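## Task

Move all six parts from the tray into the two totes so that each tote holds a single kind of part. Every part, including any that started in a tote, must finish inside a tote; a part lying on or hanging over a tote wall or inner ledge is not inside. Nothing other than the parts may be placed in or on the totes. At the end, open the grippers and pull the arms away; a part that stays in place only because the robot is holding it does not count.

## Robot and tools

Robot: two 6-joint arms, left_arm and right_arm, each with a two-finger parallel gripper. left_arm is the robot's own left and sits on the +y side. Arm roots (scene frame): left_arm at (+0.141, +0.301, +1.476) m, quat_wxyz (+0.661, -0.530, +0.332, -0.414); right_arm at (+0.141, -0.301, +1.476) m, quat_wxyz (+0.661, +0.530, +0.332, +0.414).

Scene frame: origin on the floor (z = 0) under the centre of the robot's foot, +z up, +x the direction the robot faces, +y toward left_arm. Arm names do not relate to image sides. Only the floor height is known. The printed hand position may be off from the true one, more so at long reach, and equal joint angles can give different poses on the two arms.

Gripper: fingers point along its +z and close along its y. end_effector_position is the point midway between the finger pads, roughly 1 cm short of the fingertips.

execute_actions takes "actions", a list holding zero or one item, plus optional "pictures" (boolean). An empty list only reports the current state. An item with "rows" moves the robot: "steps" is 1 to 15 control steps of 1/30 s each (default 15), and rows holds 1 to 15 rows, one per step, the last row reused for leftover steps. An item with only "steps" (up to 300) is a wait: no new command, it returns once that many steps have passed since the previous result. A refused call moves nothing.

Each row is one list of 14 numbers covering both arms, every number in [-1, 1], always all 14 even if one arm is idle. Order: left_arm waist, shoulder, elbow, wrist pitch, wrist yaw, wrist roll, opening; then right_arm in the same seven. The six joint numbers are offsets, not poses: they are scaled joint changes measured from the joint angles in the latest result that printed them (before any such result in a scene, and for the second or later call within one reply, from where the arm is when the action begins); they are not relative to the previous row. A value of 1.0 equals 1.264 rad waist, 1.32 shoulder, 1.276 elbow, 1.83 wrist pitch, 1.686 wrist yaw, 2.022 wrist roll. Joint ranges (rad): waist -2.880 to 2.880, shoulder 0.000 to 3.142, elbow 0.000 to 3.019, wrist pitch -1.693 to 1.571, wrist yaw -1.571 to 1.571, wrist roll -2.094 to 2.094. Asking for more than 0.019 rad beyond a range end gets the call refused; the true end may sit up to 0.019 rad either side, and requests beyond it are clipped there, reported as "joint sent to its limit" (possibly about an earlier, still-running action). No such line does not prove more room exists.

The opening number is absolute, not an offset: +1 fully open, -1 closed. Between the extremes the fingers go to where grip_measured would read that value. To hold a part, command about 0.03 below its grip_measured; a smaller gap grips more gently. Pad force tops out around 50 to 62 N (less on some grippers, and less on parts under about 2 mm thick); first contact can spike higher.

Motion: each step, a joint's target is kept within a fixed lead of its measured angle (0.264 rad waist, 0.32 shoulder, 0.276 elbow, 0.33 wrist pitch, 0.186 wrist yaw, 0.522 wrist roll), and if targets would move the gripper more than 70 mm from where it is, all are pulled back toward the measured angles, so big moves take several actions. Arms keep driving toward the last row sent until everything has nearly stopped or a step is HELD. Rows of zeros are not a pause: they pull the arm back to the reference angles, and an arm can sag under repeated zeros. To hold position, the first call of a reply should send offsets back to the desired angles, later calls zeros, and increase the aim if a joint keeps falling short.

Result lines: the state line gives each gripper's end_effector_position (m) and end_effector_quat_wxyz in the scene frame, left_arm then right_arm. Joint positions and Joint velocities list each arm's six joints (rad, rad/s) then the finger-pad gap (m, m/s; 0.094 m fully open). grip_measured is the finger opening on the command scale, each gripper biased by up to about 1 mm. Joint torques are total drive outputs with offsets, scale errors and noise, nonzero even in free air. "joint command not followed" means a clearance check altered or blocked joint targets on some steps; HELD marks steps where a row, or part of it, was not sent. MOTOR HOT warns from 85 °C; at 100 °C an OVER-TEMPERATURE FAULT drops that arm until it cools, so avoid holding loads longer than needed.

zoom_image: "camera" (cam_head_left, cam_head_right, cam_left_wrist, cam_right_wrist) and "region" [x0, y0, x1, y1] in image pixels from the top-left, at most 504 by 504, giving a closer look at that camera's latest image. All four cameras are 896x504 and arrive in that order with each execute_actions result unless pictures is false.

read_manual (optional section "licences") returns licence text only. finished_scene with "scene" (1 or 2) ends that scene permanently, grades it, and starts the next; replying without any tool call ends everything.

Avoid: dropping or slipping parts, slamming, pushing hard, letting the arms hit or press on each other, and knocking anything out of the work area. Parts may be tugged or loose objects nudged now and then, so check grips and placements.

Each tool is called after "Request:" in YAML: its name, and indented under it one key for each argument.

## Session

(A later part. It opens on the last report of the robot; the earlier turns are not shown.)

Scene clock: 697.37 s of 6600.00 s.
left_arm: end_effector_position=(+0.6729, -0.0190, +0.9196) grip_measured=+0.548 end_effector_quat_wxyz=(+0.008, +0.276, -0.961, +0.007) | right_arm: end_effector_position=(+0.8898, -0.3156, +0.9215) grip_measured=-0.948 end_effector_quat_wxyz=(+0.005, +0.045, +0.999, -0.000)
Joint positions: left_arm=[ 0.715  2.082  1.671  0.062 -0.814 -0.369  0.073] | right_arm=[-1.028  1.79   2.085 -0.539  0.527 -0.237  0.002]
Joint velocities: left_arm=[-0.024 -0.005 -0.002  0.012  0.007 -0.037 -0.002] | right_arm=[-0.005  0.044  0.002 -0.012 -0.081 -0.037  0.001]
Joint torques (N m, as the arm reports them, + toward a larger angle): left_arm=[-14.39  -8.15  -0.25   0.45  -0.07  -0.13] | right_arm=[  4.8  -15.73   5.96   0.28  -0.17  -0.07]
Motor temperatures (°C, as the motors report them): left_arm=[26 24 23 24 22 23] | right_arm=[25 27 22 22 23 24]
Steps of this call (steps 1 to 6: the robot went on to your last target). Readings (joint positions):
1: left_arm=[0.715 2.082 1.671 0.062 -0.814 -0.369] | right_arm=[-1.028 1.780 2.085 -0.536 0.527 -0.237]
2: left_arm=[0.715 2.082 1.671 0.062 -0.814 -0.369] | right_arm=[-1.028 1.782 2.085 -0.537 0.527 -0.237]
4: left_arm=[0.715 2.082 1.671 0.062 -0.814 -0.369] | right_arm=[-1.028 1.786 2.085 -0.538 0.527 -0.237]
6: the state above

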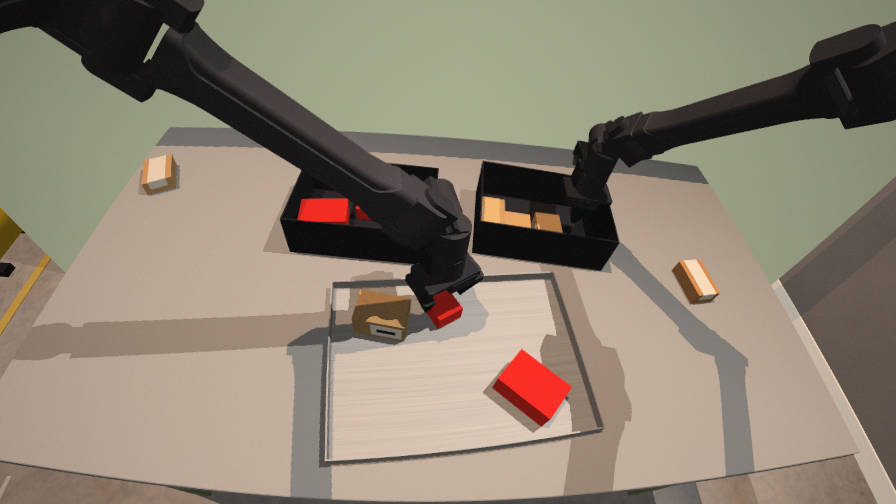

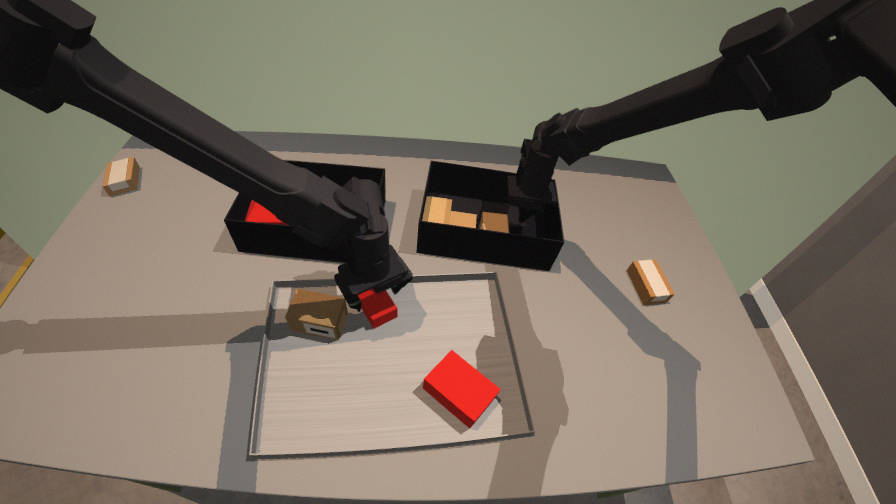

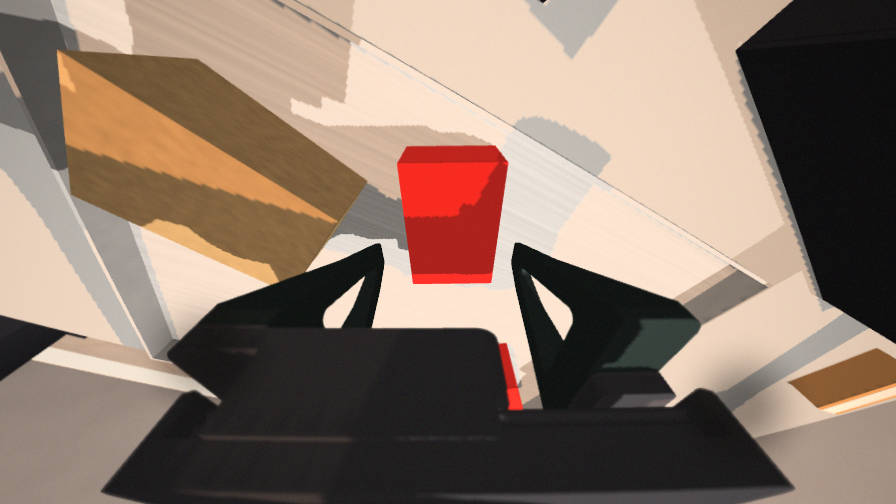

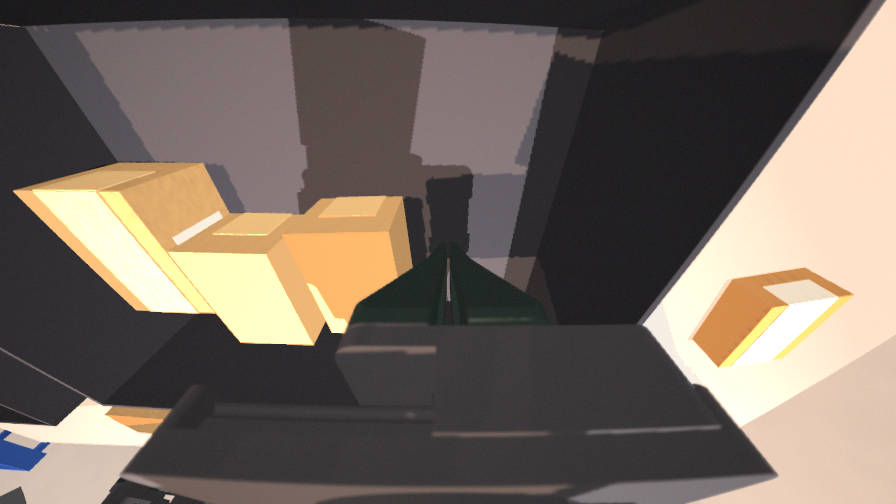

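Request:
execute_actions:
  actions:
    - {"rows":[[0.008,0.002,0.004,0,0.002,0,0.55,0.015,0,0,0,0.002,0,-0.95],[0.012,0.005,0.009,0,0.004,0,0.55,0.024,0,0.002,0.001,0.004,0,-0.95],[0.015,0.009,0.014,0,0.006,0,0.55,0.029,0.002,0.004,0.002,0.006,0,-0.95],[0.017,0.013,0.019,0.001,0.008,0,0.55,0.033,0.005,0.006,0.003,0.008,0,-0.95],[0.019,0.017,0.024,0.002,0.01,0,0.55,0.036,0.008,0.008,0.004,0.01,0,-0.95],[0.021,0.021,0.029,0.003,0.012,0,0.55,0.038,0.011,0.01,0.005,0.012,0,-0.95],[0.023,0.025,0.034,0.004,0.014,0,0.55,0.04,0.014,0.01,0.006,0.014,0,-0.95],[0.025,0.029,0.039,0.005,0.016,0,0.55,0.042,0.017,0.01,0.007,0.016,0,-0.95],[0.027,0.033,0.044,0.006,0.017,0,0.55,0.043,0.019,0.01,0.008,0.017,0,-0.95],[0.029,0.036,0.048,0.006,0.018,0,0.55,0.043,0.02,0.01,0.009,0.017,0,-0.95],[0.03,0.039,0.052,0.006,0.019,0,0.55,0.043,0.02,0.01,0.009,0.017,0,-0.95],[0.03,0.041,0.054,0.006,0.019,0,0.55,0.043,0.02,0.01,0.009,0.017,0,-0.95]],"steps":15}
  pictures: false

Request:
execute_actions:
  actions:
    - {"steps":6}
  pictures: true

Scene clock: 704.10 s of 6600.00 s.
left_arm: end_effector_position=(+0.6785, -0.0257, +0.9009) grip_measured=+0.548 end_effector_quat_wxyz=(+0.004, +0.285, -0.958, +0.015) | right_arm: end_effector_position=(+0.8947, -0.2963, +0.9293) grip_measured=-0.948 end_effector_quat_wxyz=(+0.007, +0.041, +0.999, +0.003)
Joint positions: left_arm=[ 0.73   2.127  1.735  0.062 -0.784 -0.369  0.073] | right_arm=[-0.995  1.795  2.085 -0.535  0.55  -0.237  0.002]
Joint velocities: left_arm=[ 0.054  0.054 -0.017 -0.007  0.022  0.051  0.   ] | right_arm=[ 0.024  0.015 -0.007 -0.002 -0.007  0.037 -0.   ]
Joint torques (N m, as the arm reports them, + toward a larger angle): left_arm=[-13.45  -7.31   0.58   0.2    0.1   -0.13] | right_arm=[  7.97 -14.52   4.71   0.93   0.28  -0.07]
Motor temperatures (°C, as the motors report them): left_arm=[26 25 23 24 21 23] | right_arm=[25 27 22 22 23 24]
Steps of this call (steps 1 to 30: the robot went on to your last target; steps 31 to 90: nothing new was sent; then 3.23 s passed at rest; steps 91 to 105: all 15 steps of this action). Readings (joint positions):
91: left_arm=[0.715 2.082 1.671 0.062 -0.814 -0.369] | right_arm=[-1.028 1.793 2.085 -0.540 0.527 -0.237]
92: left_arm=[0.715 2.082 1.672 0.062 -0.812 -0.369] | right_arm=[-1.028 1.793 2.085 -0.540 0.528 -0.237]
94: left_arm=[0.715 2.085 1.677 0.062 -0.806 -0.369] | right_arm=[-1.026 1.793 2.085 -0.540 0.533 -0.237]
98: left_arm=[0.716 2.099 1.705 0.062 -0.792 -0.369] | right_arm=[-1.016 1.793 2.085 -0.540 0.546 -0.237]
105: the state above

Scene clock: 704.30 s of 6600.00 s.
left_arm: end_effector_position=(+0.6728, -0.0254, +0.8968) grip_measured=+0.548 end_effector_quat_wxyz=(+0.006, +0.283, -0.959, +0.013) | right_arm: end_effector_position=(+0.8939, -0.2953, +0.9284) grip_measured=-0.948 end_effector_quat_wxyz=(+0.007, +0.041, +0.999, +0.003)
Joint positions: left_arm=[ 0.734  2.134  1.735  0.062 -0.784 -0.369  0.073] | right_arm=[-0.995  1.797  2.085 -0.535  0.551 -0.237  0.002]
Joint velocities: left_arm=[-0.015 -0.005 -0.017 -0.022 -0.051  0.022  0.   ] | right_arm=[-0.015 -0.005  0.002 -0.002  0.037 -0.051 -0.001]
Joint torques (N m, as the arm reports them, + toward a larger angle): left_arm=[-13.61  -7.43   0.56   0.25   0.09  -0.13] | right_arm=[  7.73 -15.07   4.67   0.95   0.26  -0.07]
Motor temperatures (°C, as the motors report them): left_arm=[26 25 23 24 21 23] | right_arm=[25 27 22 22 23 24]
Steps of this call (steps 1 to 6: the robot went on to your last target). Readings (joint positions):
1: left_arm=[0.731 2.129 1.735 0.062 -0.784 -0.369] | right_arm=[-0.995 1.796 2.085 -0.535 0.550 -0.237]
2: left_arm=[0.733 2.131 1.735 0.062 -0.784 -0.369] | right_arm=[-0.995 1.796 2.085 -0.535 0.550 -0.237]
4: left_arm=[0.734 2.133 1.735 0.062 -0.784 -0.369] | right_arm=[-0.995 1.797 2.085 -0.535 0.551 -0.237]
6: the state above

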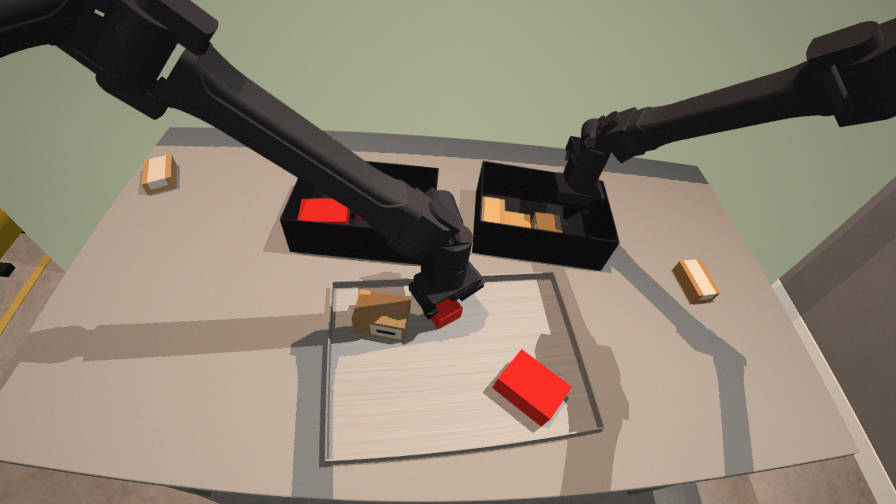

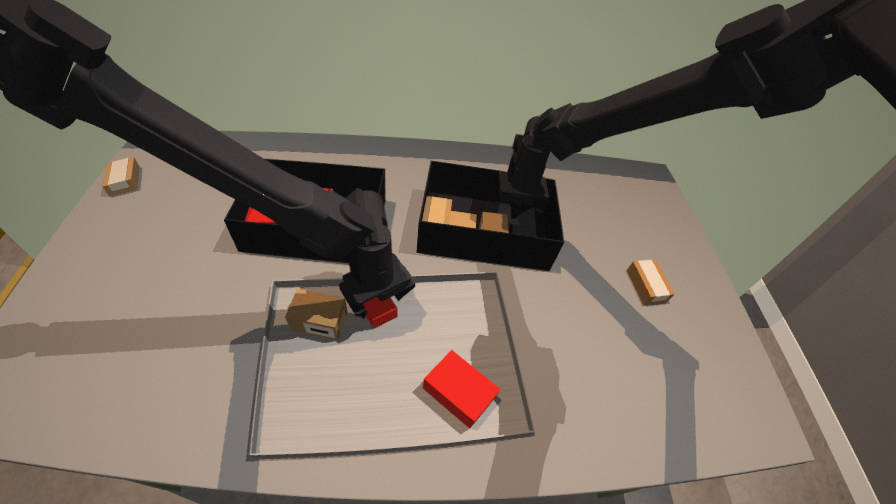

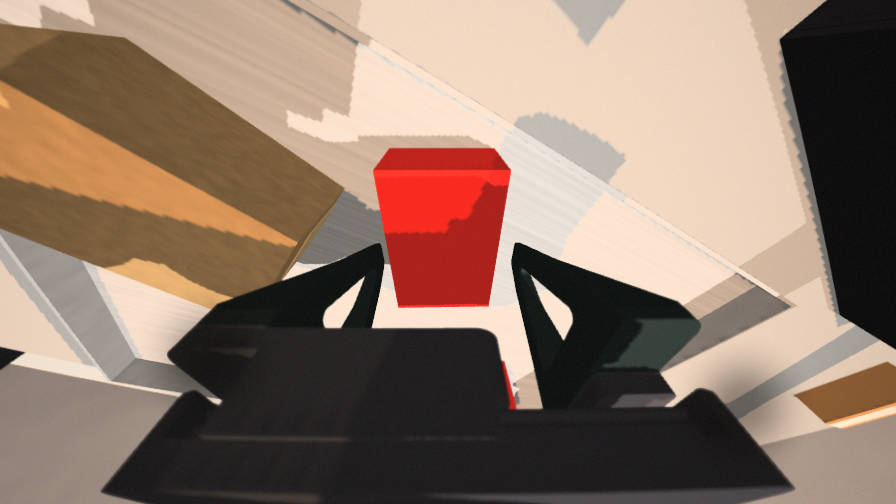

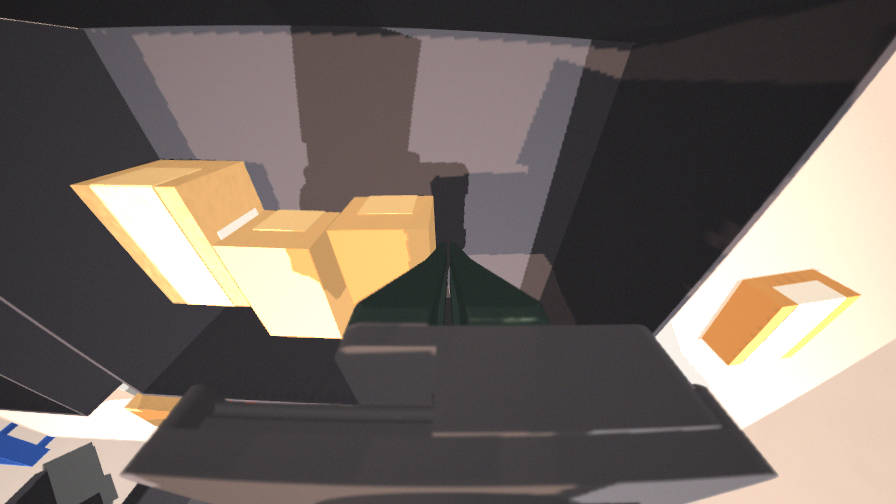

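Request:
execute_actions:
  actions:
    - {"rows":[[0,0,0,0,0,0,0.42,0,-0.012,-0.004,0,0.002,0,-0.95],[0,0,0,0,0,0,0.3,0,-0.024,-0.012,0,0.005,0,-0.95],[0,0,0,0,0,0,0.2,0.012,-0.036,-0.024,0,0.009,0,-0.95],[0,0,0,0,0,0,0.12,0.026,-0.048,-0.038,0,0.014,0.002,-0.95],[0,0,0,0,0,0,0.06,0.038,-0.06,-0.052,0,0.019,0.004,-0.95],[0,0,0,0,0,0,0.02,0.049,-0.072,-0.066,0,0.024,0.006,-0.95],[0,0,0,0,0,0,-0.02,0.059,-0.084,-0.08,0,0.029,0.008,-0.95],[0,0,0,0,0,0,-0.05,0.068,-0.096,-0.094,0,0.034,0.01,-0.95],[0,0,0,0,0,0,-0.05,0.076,-0.108,-0.108,0,0.04,0.012,-0.8],[0,0,0,0,0,0,-0.05,0.083,-0.12,-0.122,0,0.046,0.014,-0.6],[0,0,0,0,0,0,-0.05,0.09,-0.131,-0.136,0,0.052,0.016,-0.4],[0,0,0,0,0,0,-0.05,0.096,-0.141,-0.15,0,0.058,0.018,-0.2],[0,0,0,0,0,0,-0.05,0.101,-0.15,-0.162,0,0.063,0.02,0],[0,0,0,0,0,0,-0.05,0.105,-0.156,-0.172,0,0.067,0.02,0.2],[0,0,0,0,0,0,-0.05,0.105,-0.159,-0.18,0,0.068,0.02,0.4]],"steps":15}
  pictures: false

Scene clock: 718.23 s of 6600.00 s.
left_arm: end_effector_position=(+0.6728, -0.0254, +0.8968) grip_measured=+0.076 end_effector_quat_wxyz=(+0.006, +0.283, -0.959, +0.013) | right_arm: end_effector_position=(+0.8804, -0.2693, +1.0049) grip_measured=+0.279 end_effector_quat_wxyz=(-0.005, +0.027, +1.000, +0.005)
Joint positions: left_arm=[ 0.734  2.134  1.735  0.062 -0.784 -0.369  0.051] | right_arm=[-0.89   1.641  1.88  -0.535  0.656 -0.213  0.06 ]
Joint velocities: left_arm=[-0.005 -0.005 -0.007  0.007  0.037  0.022 -0.002] | right_arm=[ 0.366 -0.444 -0.32  -0.007  0.11   0.051  0.24 ]
Joint torques (N m, as the arm reports them, + toward a larger angle): left_arm=[-15.06  -7.61   0.1   -0.23   0.01  -0.13] | right_arm=[  7.09 -17.59   2.72   0.4    0.36   0.01]
Motor temperatures (°C, as the motors report them): left_arm=[26 25 23 24 21 23] | right_arm=[25 27 22 22 23 24]
Steps of this call (steps 1 to 15: the robot went on to your last target; steps 16 to 90: nothing new was sent; then 10.43 s passed at rest; steps 91 to 105: all 15 steps of this action). Readings (joint positions):
91: left_arm=[0.734 2.134 1.735 0.062 -0.784 -0.369] | right_arm=[-0.995 1.797 2.085 -0.535 0.551 -0.237]
92: left_arm=[0.734 2.134 1.735 0.062 -0.784 -0.369] | right_arm=[-0.995 1.797 2.084 -0.535 0.552 -0.237]
94: left_arm=[0.734 2.134 1.735 0.062 -0.784 -0.369] | right_arm=[-0.995 1.790 2.069 -0.535 0.562 -0.237]
98: left_arm=[0.734 2.134 1.735 0.062 -0.784 -0.369] | right_arm=[-0.980 1.749 1.998 -0.535 0.597 -0.233]
105: the state above

Request:
execute_actions:
  actions:
    - {"rows":[[-0.015,-0.012,-0.01,-0.001,-0.005,0,0.03,0.022,-0.045,-0.03,0.01,0.006,0.02,0.5],[-0.03,-0.026,-0.024,-0.003,-0.012,0,0.03,0.024,-0.058,-0.065,0.026,0.006,0.045,0.5],[-0.045,-0.041,-0.04,-0.005,-0.019,0.005,0.03,0.026,-0.07,-0.105,0.044,0.007,0.07,0.5],[-0.058,-0.056,-0.056,-0.006,-0.026,0.012,0.03,0.028,-0.082,-0.145,0.062,0.007,0.1,0.5],[-0.07,-0.072,-0.073,-0.008,-0.033,0.02,0.03,0.03,-0.094,-0.185,0.08,0.007,0.13,0.5],[-0.081,-0.088,-0.09,-0.009,-0.04,0.03,0.03,0.03,-0.106,-0.225,0.098,0.008,0.16,0.5],[-0.091,-0.104,-0.107,-0.011,-0.047,0.04,0.03,0.03,-0.118,-0.265,0.116,0.008,0.19,0.5],[-0.101,-0.12,-0.124,-0.012,-0.054,0.05,0.03,0.03,-0.13,-0.305,0.134,0.008,0.22,0.5],[-0.11,-0.136,-0.141,-0.014,-0.061,0.06,0.03,0.03,-0.142,-0.345,0.152,0.008,0.25,0.5],[-0.118,-0.152,-0.158,-0.015,-0.068,0.07,0.03,0.03,-0.154,-0.385,0.17,0.008,0.28,0.5],[-0.125,-0.168,-0.175,-0.017,-0.075,0.08,0.03,0.03,-0.166,-0.425,0.188,0.008,0.31,0.5],[-0.131,-0.183,-0.192,-0.018,-0.082,0.09,0.03,0.03,-0.178,-0.465,0.206,0.008,0.34,0.5],[-0.136,-0.197,-0.207,-0.019,-0.089,0.1,0.03,0.03,-0.19,-0.503,0.224,0.008,0.36,0.5],[-0.14,-0.209,-0.22,-0.02,-0.095,0.11,0.03,0.03,-0.2,-0.54,0.241,0.008,0.38,0.5],[-0.14,-0.219,-0.229,-0.021,-0.1,0.12,0.03,0.03,-0.208,-0.57,0.255,0.008,0.4,0.5]],"steps":15}
  pictures: false

Scene clock: 731.23 s of 6600.00 s.
left_arm: end_effector_position=(+0.6796, -0.0077, +1.0173) grip_measured=+0.076 end_effector_quat_wxyz=(+0.003, +0.183, -0.983, -0.005) | right_arm: end_effector_position=(+0.7057, -0.2277, +1.0377) grip_measured=+0.498 end_effector_quat_wxyz=(-0.023, +0.304, +0.952, +0.010)
Joint positions: left_arm=[ 0.605  1.905  1.475  0.045 -0.941 -0.229  0.051] | right_arm=[-0.865  1.429  1.228 -0.14   0.664  0.384  0.07 ]
Joint velocities: left_arm=[-0.464 -0.747 -0.559 -0.095 -0.198  0.535 -0.001] | right_arm=[-0.015 -0.347 -1.302  0.862 -0.022  1.37  -0.001]
Joint torques (N m, as the arm reports them, + toward a larger angle): left_arm=[-15.66  -8.29   0.46  -0.94  -0.08   0.02] | right_arm=[  6.46 -15.43   1.42   0.76   0.31   0.02]
Motor temperatures (°C, as the motors report them): left_arm=[27 25 23 24 21 23] | right_arm=[25 27 22 22 23 24]
Steps of this call (steps 1 to 30: the robot went on to your last target; steps 31 to 90: nothing new was sent; then 9.50 s passed at rest; steps 91 to 105: all 15 steps of this action). Readings (joint positions):
91: left_arm=[0.734 2.134 1.735 0.062 -0.787 -0.369] | right_arm=[-0.865 1.596 1.860 -0.533 0.662 -0.200]
92: left_arm=[0.734 2.133 1.732 0.062 -0.794 -0.369] | right_arm=[-0.865 1.593 1.851 -0.523 0.662 -0.189]
94: left_arm=[0.731 2.118 1.708 0.062 -0.815 -0.368] | right_arm=[-0.865 1.574 1.790 -0.476 0.662 -0.143]
98: left_arm=[0.705 2.057 1.621 0.061 -0.860 -0.341] | right_arm=[-0.865 1.514 1.589 -0.360 0.664 0.021]
105: the state above

Request:
execute_actions:
  actions:
    - {"rows":[[-0.03,-0.051,-0.006,-0.026,-0.002,0.062,0.03,0.01,-0.048,-0.059,0.039,0.003,0.13,0.5],[-0.022,-0.057,0.013,-0.042,0.003,0.073,0.03,0.01,-0.048,-0.059,0.039,0.003,0.155,0.5],[-0.014,-0.063,0.032,-0.058,0.008,0.084,0.03,0.01,-0.048,-0.059,0.039,0.003,0.18,0.5],[-0.006,-0.069,0.051,-0.074,0.013,0.095,0.03,0.01,-0.048,-0.059,0.039,0.003,0.205,0.5],[0.002,-0.075,0.07,-0.09,0.018,0.106,0.03,0.01,-0.048,-0.059,0.039,0.003,0.23,0.55],[0.01,-0.081,0.089,-0.106,0.023,0.117,0.03,0.015,-0.04,-0.055,0.04,0.006,0.255,0.6],[0.018,-0.087,0.108,-0.122,0.028,0.128,0.03,0.025,-0.02,-0.045,0.043,0.014,0.28,0.6],[0.026,-0.093,0.127,-0.138,0.033,0.139,0.03,0.036,0.002,-0.032,0.046,0.022,0.305,0.6],[0.034,-0.099,0.146,-0.154,0.038,0.15,0.03,0.047,0.026,-0.018,0.05,0.03,0.33,0.6],[0.042,-0.105,0.165,-0.17,0.043,0.161,0.03,0.058,0.05,-0.003,0.054,0.039,0.35,0.6],[0.051,-0.111,0.185,-0.186,0.048,0.172,0.03,0.069,0.075,0.012,0.058,0.048,0.37,0.6],[0.06,-0.118,0.205,-0.203,0.053,0.184,0.03,0.08,0.1,0.028,0.062,0.057,0.39,0.6],[0.069,-0.126,0.226,-0.22,0.058,0.196,0.03,0.091,0.125,0.044,0.066,0.066,0.41,0.6],[0.078,-0.134,0.247,-0.237,0.064,0.209,0.03,0.102,0.15,0.06,0.07,0.075,0.43,0.6],[0.087,-0.142,0.266,-0.254,0.07,0.221,0.03,0.114,0.174,0.076,0.075,0.083,0.45,0.6]],"steps":15}
  pictures: false

Scene clock: 742.73 s of 6600.00 s.
left_arm: end_effector_position=(+0.8062, +0.0672, +1.0298) grip_measured=+0.076 end_effector_quat_wxyz=(-0.004, -0.046, +0.999, -0.023) | right_arm: end_effector_position=(+0.7209, -0.1810, +1.0266) grip_measured=+0.598 end_effector_quat_wxyz=(+0.013, +0.626, +0.779, -0.010)
Joint positions: left_arm=[ 0.652  1.793  1.716 -0.297 -0.843  0.066  0.051] | right_arm=[-0.793  1.548  1.292 -0.026  0.784  1.098  0.075]
Joint velocities: left_arm=[ 0.327 -0.269  0.642 -0.745  0.242  0.549  0.   ] | right_arm=[0.405 0.943 0.52  0.203 0.374 1.062 0.001]
Joint torques (N m, as the arm reports them, + toward a larger angle): left_arm=[-12.23 -11.37   3.12  -0.74   0.08   0.01] | right_arm=[ 8.84 -7.66  0.39  0.52  0.24 -0.03]
Motor temperatures (°C, as the motors report them): left_arm=[27 24 23 24 21 23] | right_arm=[25 26 21 22 23 24]
Steps of this call (steps 1 to 30: the robot went on to your last target; steps 31 to 90: nothing new was sent; then 8.00 s passed at rest; steps 91 to 105: all 15 steps of this action). Readings (joint positions):
91: left_arm=[0.559 1.844 1.451 0.036 -0.951 -0.139] | right_arm=[-0.865 1.388 1.147 -0.078 0.665 0.595]
92: left_arm=[0.559 1.844 1.456 0.022 -0.945 -0.132] | right_arm=[-0.865 1.388 1.147 -0.078 0.665 0.612]
94: left_arm=[0.561 1.844 1.478 -0.025 -0.928 -0.109] | right_arm=[-0.865 1.388 1.147 -0.078 0.665 0.663]
98: left_arm=[0.582 1.842 1.565 -0.129 -0.896 -0.047] | right_arm=[-0.863 1.390 1.151 -0.077 0.687 0.814]
105: the state above

Request:
execute_actions:
  actions:
    - {"rows":[[0.05,-0.057,0.077,-0.067,0.012,0.08,0.03,0.065,0.1,0.036,0.016,0.018,0.11,0.6],[0.05,-0.057,0.08,-0.068,0.012,0.085,0.03,0.077,0.122,0.05,0.02,0.026,0.125,0.6],[0.052,-0.055,0.084,-0.068,0.013,0.088,0.03,0.089,0.144,0.064,0.024,0.034,0.14,0.6],[0.056,-0.048,0.092,-0.067,0.016,0.09,0.03,0.101,0.166,0.078,0.028,0.042,0.155,0.6],[0.063,-0.037,0.105,-0.066,0.021,0.091,0.03,0.113,0.188,0.092,0.032,0.05,0.17,0.6],[0.071,-0.024,0.12,-0.065,0.026,0.092,0.03,0.125,0.21,0.106,0.036,0.058,0.183,0.6],[0.079,-0.011,0.135,-0.064,0.031,0.092,0.03,0.137,0.232,0.12,0.04,0.066,0.196,0.6],[0.087,0.002,0.15,-0.063,0.036,0.093,0.03,0.149,0.254,0.134,0.044,0.074,0.209,0.6],[0.095,0.015,0.165,-0.062,0.041,0.093,0.03,0.161,0.277,0.148,0.048,0.082,0.221,0.6],[0.103,0.028,0.18,-0.061,0.046,0.093,0.03,0.173,0.3,0.162,0.052,0.09,0.233,0.6],[0.111,0.041,0.195,-0.06,0.051,0.093,0.03,0.185,0.324,0.176,0.056,0.098,0.244,0.6],[0.119,0.055,0.21,-0.059,0.056,0.093,0.03,0.197,0.348,0.19,0.06,0.106,0.254,0.6],[0.127,0.069,0.225,-0.058,0.061,0.093,0.03,0.209,0.372,0.205,0.064,0.115,0.264,0.6],[0.135,0.083,0.24,-0.058,0.066,0.093,0.03,0.221,0.395,0.22,0.068,0.124,0.274,0.6],[0.143,0.096,0.253,-0.058,0.071,0.093,0.03,0.232,0.418,0.234,0.073,0.134,0.284,0.6]],"steps":15}
  pictures: false

Request:
execute_actions:
  actions:
    - {"steps":15}
  pictures: true

Scene clock: 749.33 s of 6600.00 s.
left_arm: end_effector_position=(+0.8766, +0.1414, +0.9666) grip_measured=+0.076 end_effector_quat_wxyz=(+0.015, -0.011, +1.000, -0.012) | right_arm: end_effector_position=(+0.6824, +0.0144, +1.0012) grip_measured=+0.598 end_effector_quat_wxyz=(+0.016, +0.746, +0.666, -0.015)
Joint positions: left_arm=[ 0.784  1.869  1.997 -0.403 -0.733  0.236  0.051] | right_arm=[-0.612  1.958  1.531  0.067  0.97   1.524  0.075]
Joint velocities: left_arm=[0.396 0.571 0.51  0.002 0.212 0.051 0.   ] | right_arm=[0.357 0.874 0.413 0.154 0.359 0.52  0.   ]
Joint torques (N m, as the arm reports them, + toward a larger angle): left_arm=[-11.06 -10.91   4.02  -0.15   0.09   0.05] | right_arm=[13.09 -6.64  0.5   0.85  0.3   0.  ]
Motor temperatures (°C, as the motors report them): left_arm=[27 25 23 24 21 23] | right_arm=[25 26 21 22 23 24]
Steps of this call (steps 1 to 45: the robot went on to your last target; steps 46 to 110: nothing new was sent; then 2.43 s passed at rest; steps 111 to 125: all 15 steps of this action). Readings (joint positions):
111: left_arm=[0.716 1.719 1.816 -0.403 -0.825 0.204] | right_arm=[-0.730 1.679 1.320 -0.011 0.804 1.290]
112: left_arm=[0.716 1.719 1.816 -0.403 -0.825 0.207] | right_arm=[-0.729 1.681 1.324 -0.011 0.813 1.300]
114: left_arm=[0.716 1.720 1.816 -0.403 -0.822 0.215] | right_arm=[-0.726 1.697 1.348 -0.002 0.841 1.330]
118: left_arm=[0.720 1.746 1.855 -0.403 -0.792 0.228] | right_arm=[-0.696 1.776 1.432 0.031 0.888 1.405]
125: the state above

Scene clock: 749.83 s of 6600.00 s.
left_arm: end_effector_position=(+0.8403, +0.1439, +0.9167) grip_measured=+0.076 end_effector_quat_wxyz=(-0.013, +0.000, +1.000, +0.004) | right_arm: end_effector_position=(+0.6285, +0.1157, +1.0232) grip_measured=+0.598 end_effector_quat_wxyz=(-0.007, +0.761, +0.649, +0.002)
Joint positions: left_arm=[ 0.839  1.941  2.021 -0.403 -0.724  0.239  0.051] | right_arm=[-0.512  2.121  1.584  0.096  1.005  1.659  0.075]
Joint velocities: left_arm=[-0.005 -0.024 -0.012 -0.002 -0.022 -0.022 -0.   ] | right_arm=[-0.005 -0.054  0.012  0.012 -0.022  0.022 -0.001]
Joint torques (N m, as the arm reports them, + toward a larger angle): left_arm=[-12.95 -13.43   4.42  -0.19   0.08   0.03] | right_arm=[14.61 -8.38  0.68  0.77  0.39  0.01]
Motor temperatures (°C, as the motors report them): left_arm=[27 25 23 24 21 23] | right_arm=[25 26 21 22 23 24]
Steps of this call (steps 1 to 15: the robot went on to your last target). Readings (joint positions):
1: left_arm=[0.797 1.887 2.012 -0.403 -0.728 0.237] | right_arm=[-0.600 1.987 1.546 0.072 0.982 1.541]
2: left_arm=[0.808 1.902 2.020 -0.403 -0.727 0.237] | right_arm=[-0.588 2.016 1.559 0.079 0.990 1.559]
4: left_arm=[0.827 1.923 2.021 -0.403 -0.727 0.238] | right_arm=[-0.563 2.066 1.577 0.089 1.000 1.594]
8: left_arm=[0.839 1.946 2.021 -0.403 -0.726 0.238] | right_arm=[-0.523 2.123 1.580 0.092 1.002 1.637]
15: the state above

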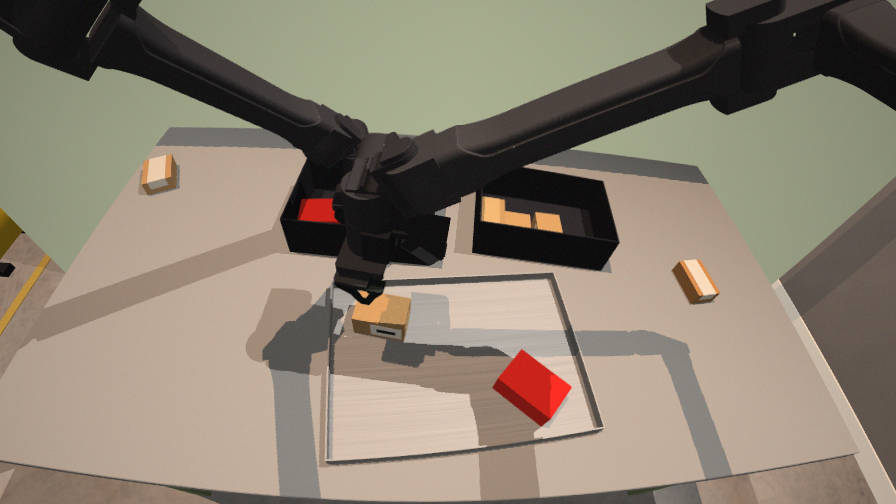

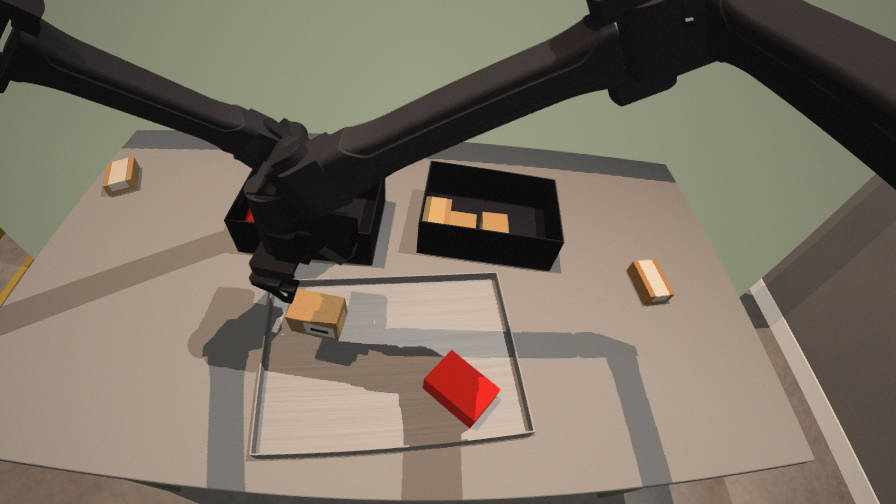

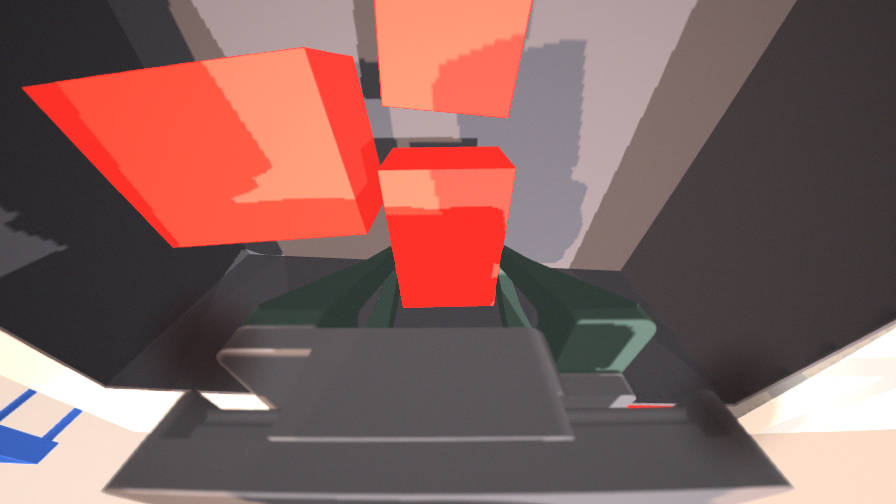

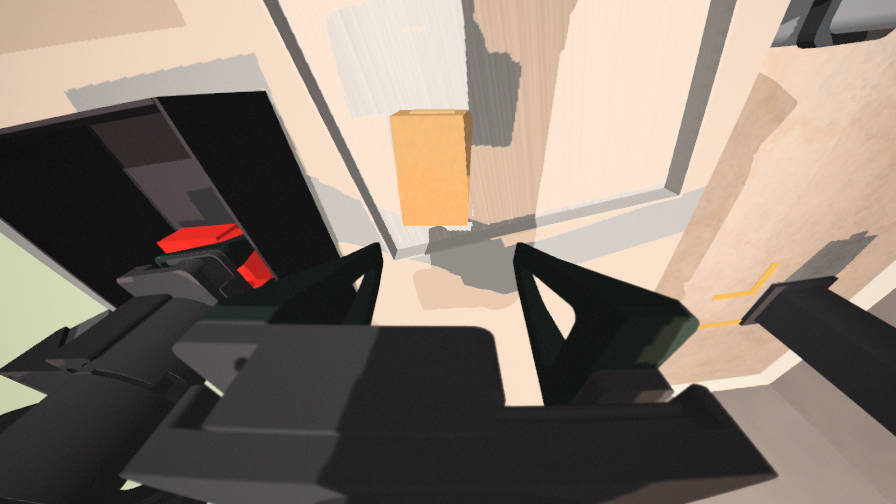

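Request:
execute_actions:
  actions: []

Scene clock: 758.90 s of 6600.00 s.
left_arm: end_effector_position=(+0.8409, +0.1445, +0.9171) grip_measured=+0.076 end_effector_quat_wxyz=(-0.013, -0.000, +1.000, +0.004) | right_arm: end_effector_position=(+0.6329, +0.1138, +1.0241) grip_measured=+0.598 end_effector_quat_wxyz=(-0.006, +0.765, +0.644, +0.003)
Joint positions: left_arm=[ 0.839  1.94   2.021 -0.403 -0.724  0.239  0.051] | right_arm=[-0.512  2.116  1.586  0.097  1.005  1.665  0.075]
Joint velocities: left_arm=[ 0.015 -0.015  0.007  0.002 -0.007 -0.022 -0.   ] | right_arm=[ 0.005 -0.005  0.012 -0.027  0.007 -0.139 -0.   ]
Joint torques (N m, as the arm reports them, + toward a larger angle): left_arm=[-13.12 -13.4    4.33  -0.23   0.05   0.03] | right_arm=[14.23 -7.88  0.42  0.72  0.36 -0.01]
Motor temperatures (°C, as the motors report them): left_arm=[26 25 24 24 21 23] | right_arm=[26 26 21 22 23 24]
Steps of this call (steps 1 to 15: the robot went on to your last target; steps 16 to 90: nothing new was sent; then 6.07 s passed at rest). Readings (joint positions):
1: left_arm=[0.839 1.940 2.021 -0.403 -0.724 0.239] | right_arm=[-0.512 2.119 1.584 0.096 1.005 1.660]
2: left_arm=[0.839 1.940 2.021 -0.403 -0.724 0.239] | right_arm=[-0.512 2.118 1.585 0.097 1.005 1.661]
4: left_arm=[0.839 1.940 2.021 -0.403 -0.724 0.239] | right_arm=[-0.512 2.116 1.585 0.097 1.005 1.662]
8: left_arm=[0.839 1.940 2.021 -0.403 -0.724 0.239] | right_arm=[-0.512 2.116 1.586 0.097 1.005 1.664]
90: the state above
All arms were judged still, so your last target was given up. Only a new action makes them travel on or press farther. Fingers that are still opening or closing keep moving.

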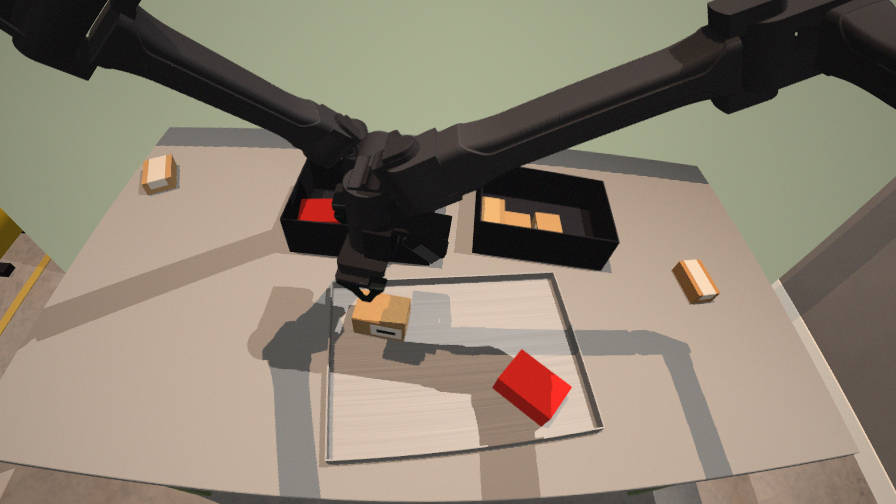

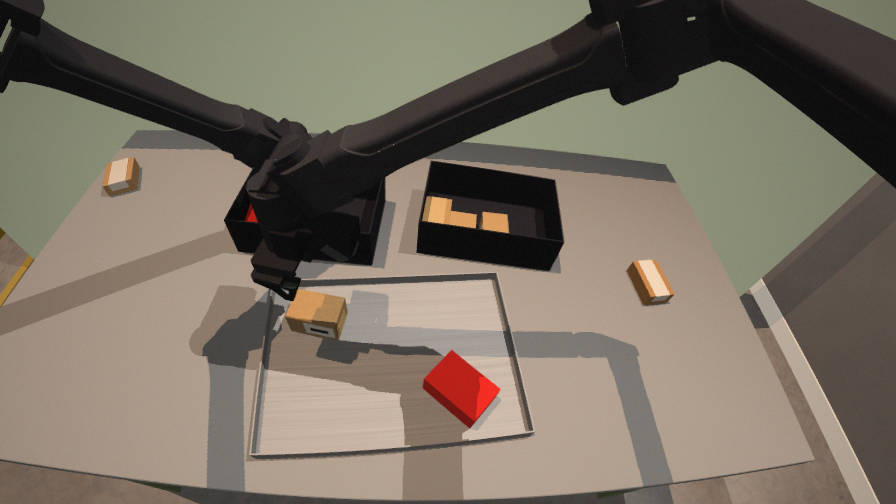

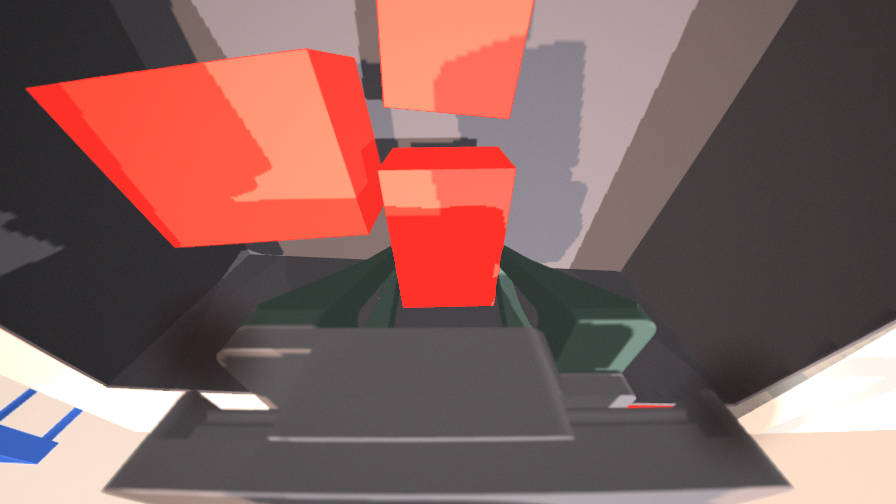

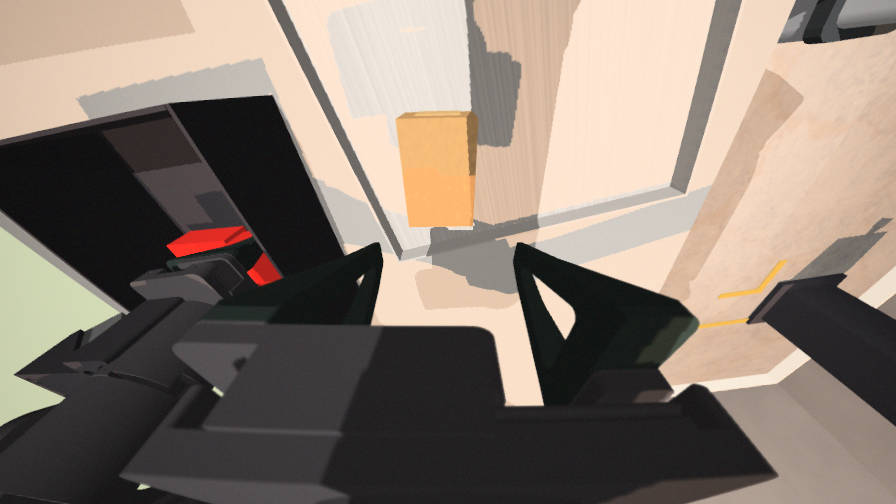

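Request:
zoom_image:
  camera: "cam_right_wrist"
  region: [340, 80, 560, 280]

Region (340, 80, 560, 280) of cam_right_wrist's 896x504 image, scaled by 2.291, with more detail than that image has; it fills the top 458 rows of this view, and the rest is white.

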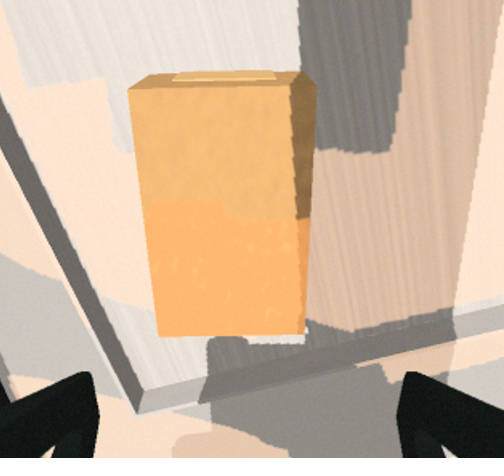

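Request:
execute_actions:
  actions:
    - {"rows": [[0.005,0.008,0.016,0.003,0.004,0.003,0.03,-0.004,-0.007,-0.006,0,0,0,0.6],[0.01,0.016,0.032,0.005,0.008,0.005,0.03,-0.008,-0.014,-0.012,0,0,0,0.6],[0.015,0.025,0.05,0.008,0.013,0.008,0.03,-0.012,-0.02,-0.017,0,0,0,0.6],[0.021,0.034,0.067,0.011,0.018,0.011,0.03,-0.015,-0.027,-0.022,0,0,0,0.6]], "steps": 12}

Scene clock: 779.53 s of 6600.00 s.
left_arm: end_effector_position=(+0.8518, +0.1404, +0.9040) grip_measured=+0.076 end_effector_quat_wxyz=(-0.001, -0.007, +1.000, -0.003) | right_arm: end_effector_position=(+0.6299, +0.1094, +1.0270) grip_measured=+0.598 end_effector_quat_wxyz=(-0.007, +0.763, +0.646, +0.002)
Joint positions: left_arm=[ 0.848  1.982  2.087 -0.399 -0.696  0.244  0.051] | right_arm=[-0.512  2.101  1.564  0.097  1.005  1.665  0.075]
Joint velocities: left_arm=[ 0.024 -0.005 -0.007 -0.002  0.007  0.037 -0.001] | right_arm=[-0.015 -0.005  0.007  0.007  0.007  0.081 -0.   ]
Joint torques (N m, as the arm reports them, + toward a larger angle): left_arm=[-11.71 -11.92   4.62   0.48   0.13   0.02] | right_arm=[12.01 -8.86 -0.4   0.3   0.17 -0.07]
Motor temperatures (°C, as the motors report them): left_arm=[26 26 24 24 21 23] | right_arm=[27 25 21 22 23 24]
Steps of this call (steps 1 to 90: nothing new was sent; then 17.23 s passed at rest; steps 91 to 102: all 12 steps of this action). Readings (joint positions):
91: left_arm=[0.839 1.940 2.021 -0.403 -0.722 0.239] | right_arm=[-0.512 2.116 1.586 0.097 1.005 1.665]
92: left_arm=[0.839 1.941 2.023 -0.403 -0.718 0.239] | right_arm=[-0.512 2.116 1.585 0.097 1.005 1.665]
94: left_arm=[0.840 1.954 2.047 -0.403 -0.704 0.240] | right_arm=[-0.512 2.113 1.579 0.097 1.005 1.665]
98: left_arm=[0.843 1.978 2.087 -0.399 -0.696 0.243] | right_arm=[-0.512 2.104 1.564 0.097 1.005 1.665]
102: the state above

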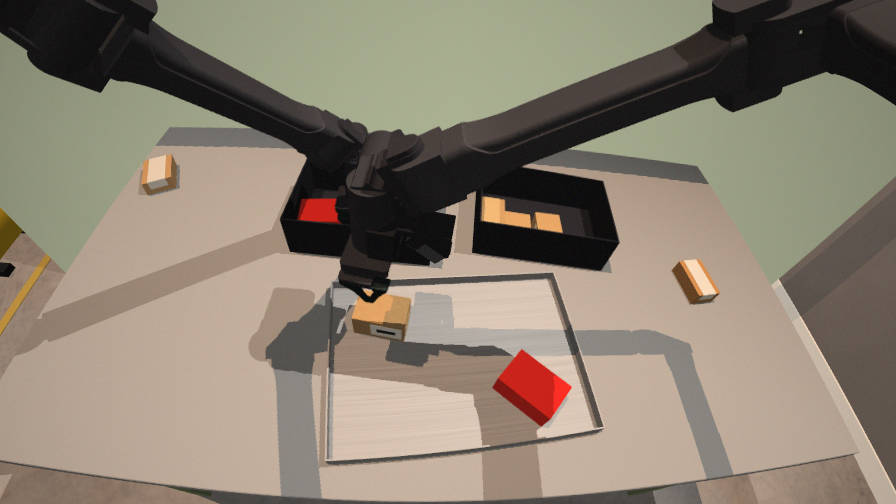

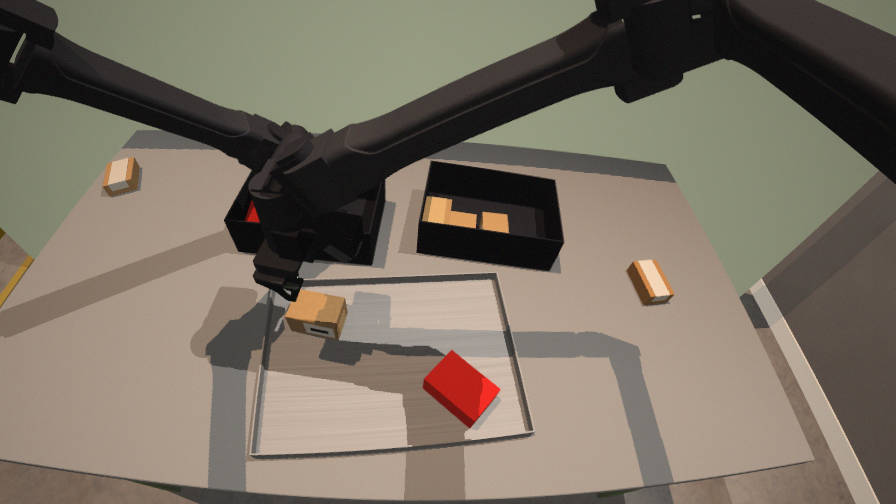

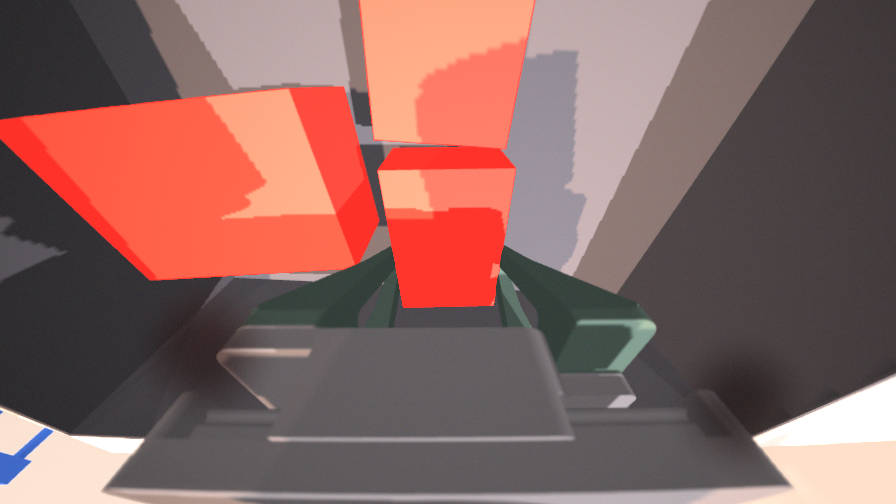

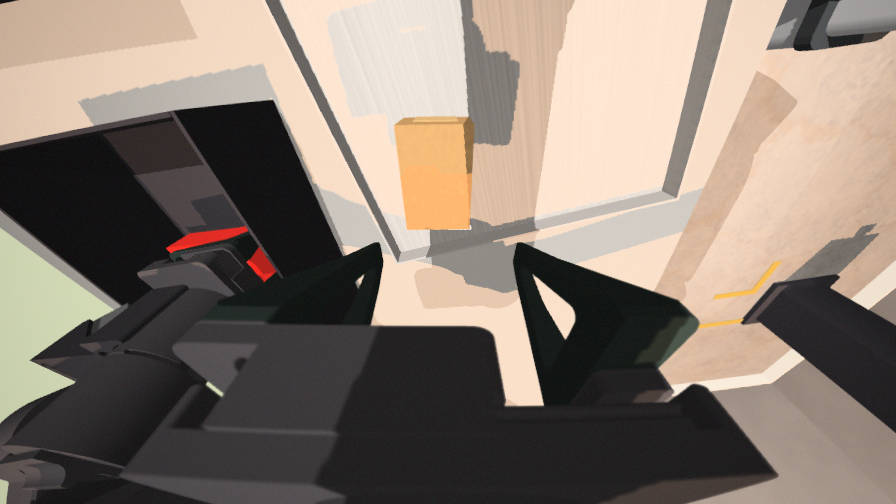

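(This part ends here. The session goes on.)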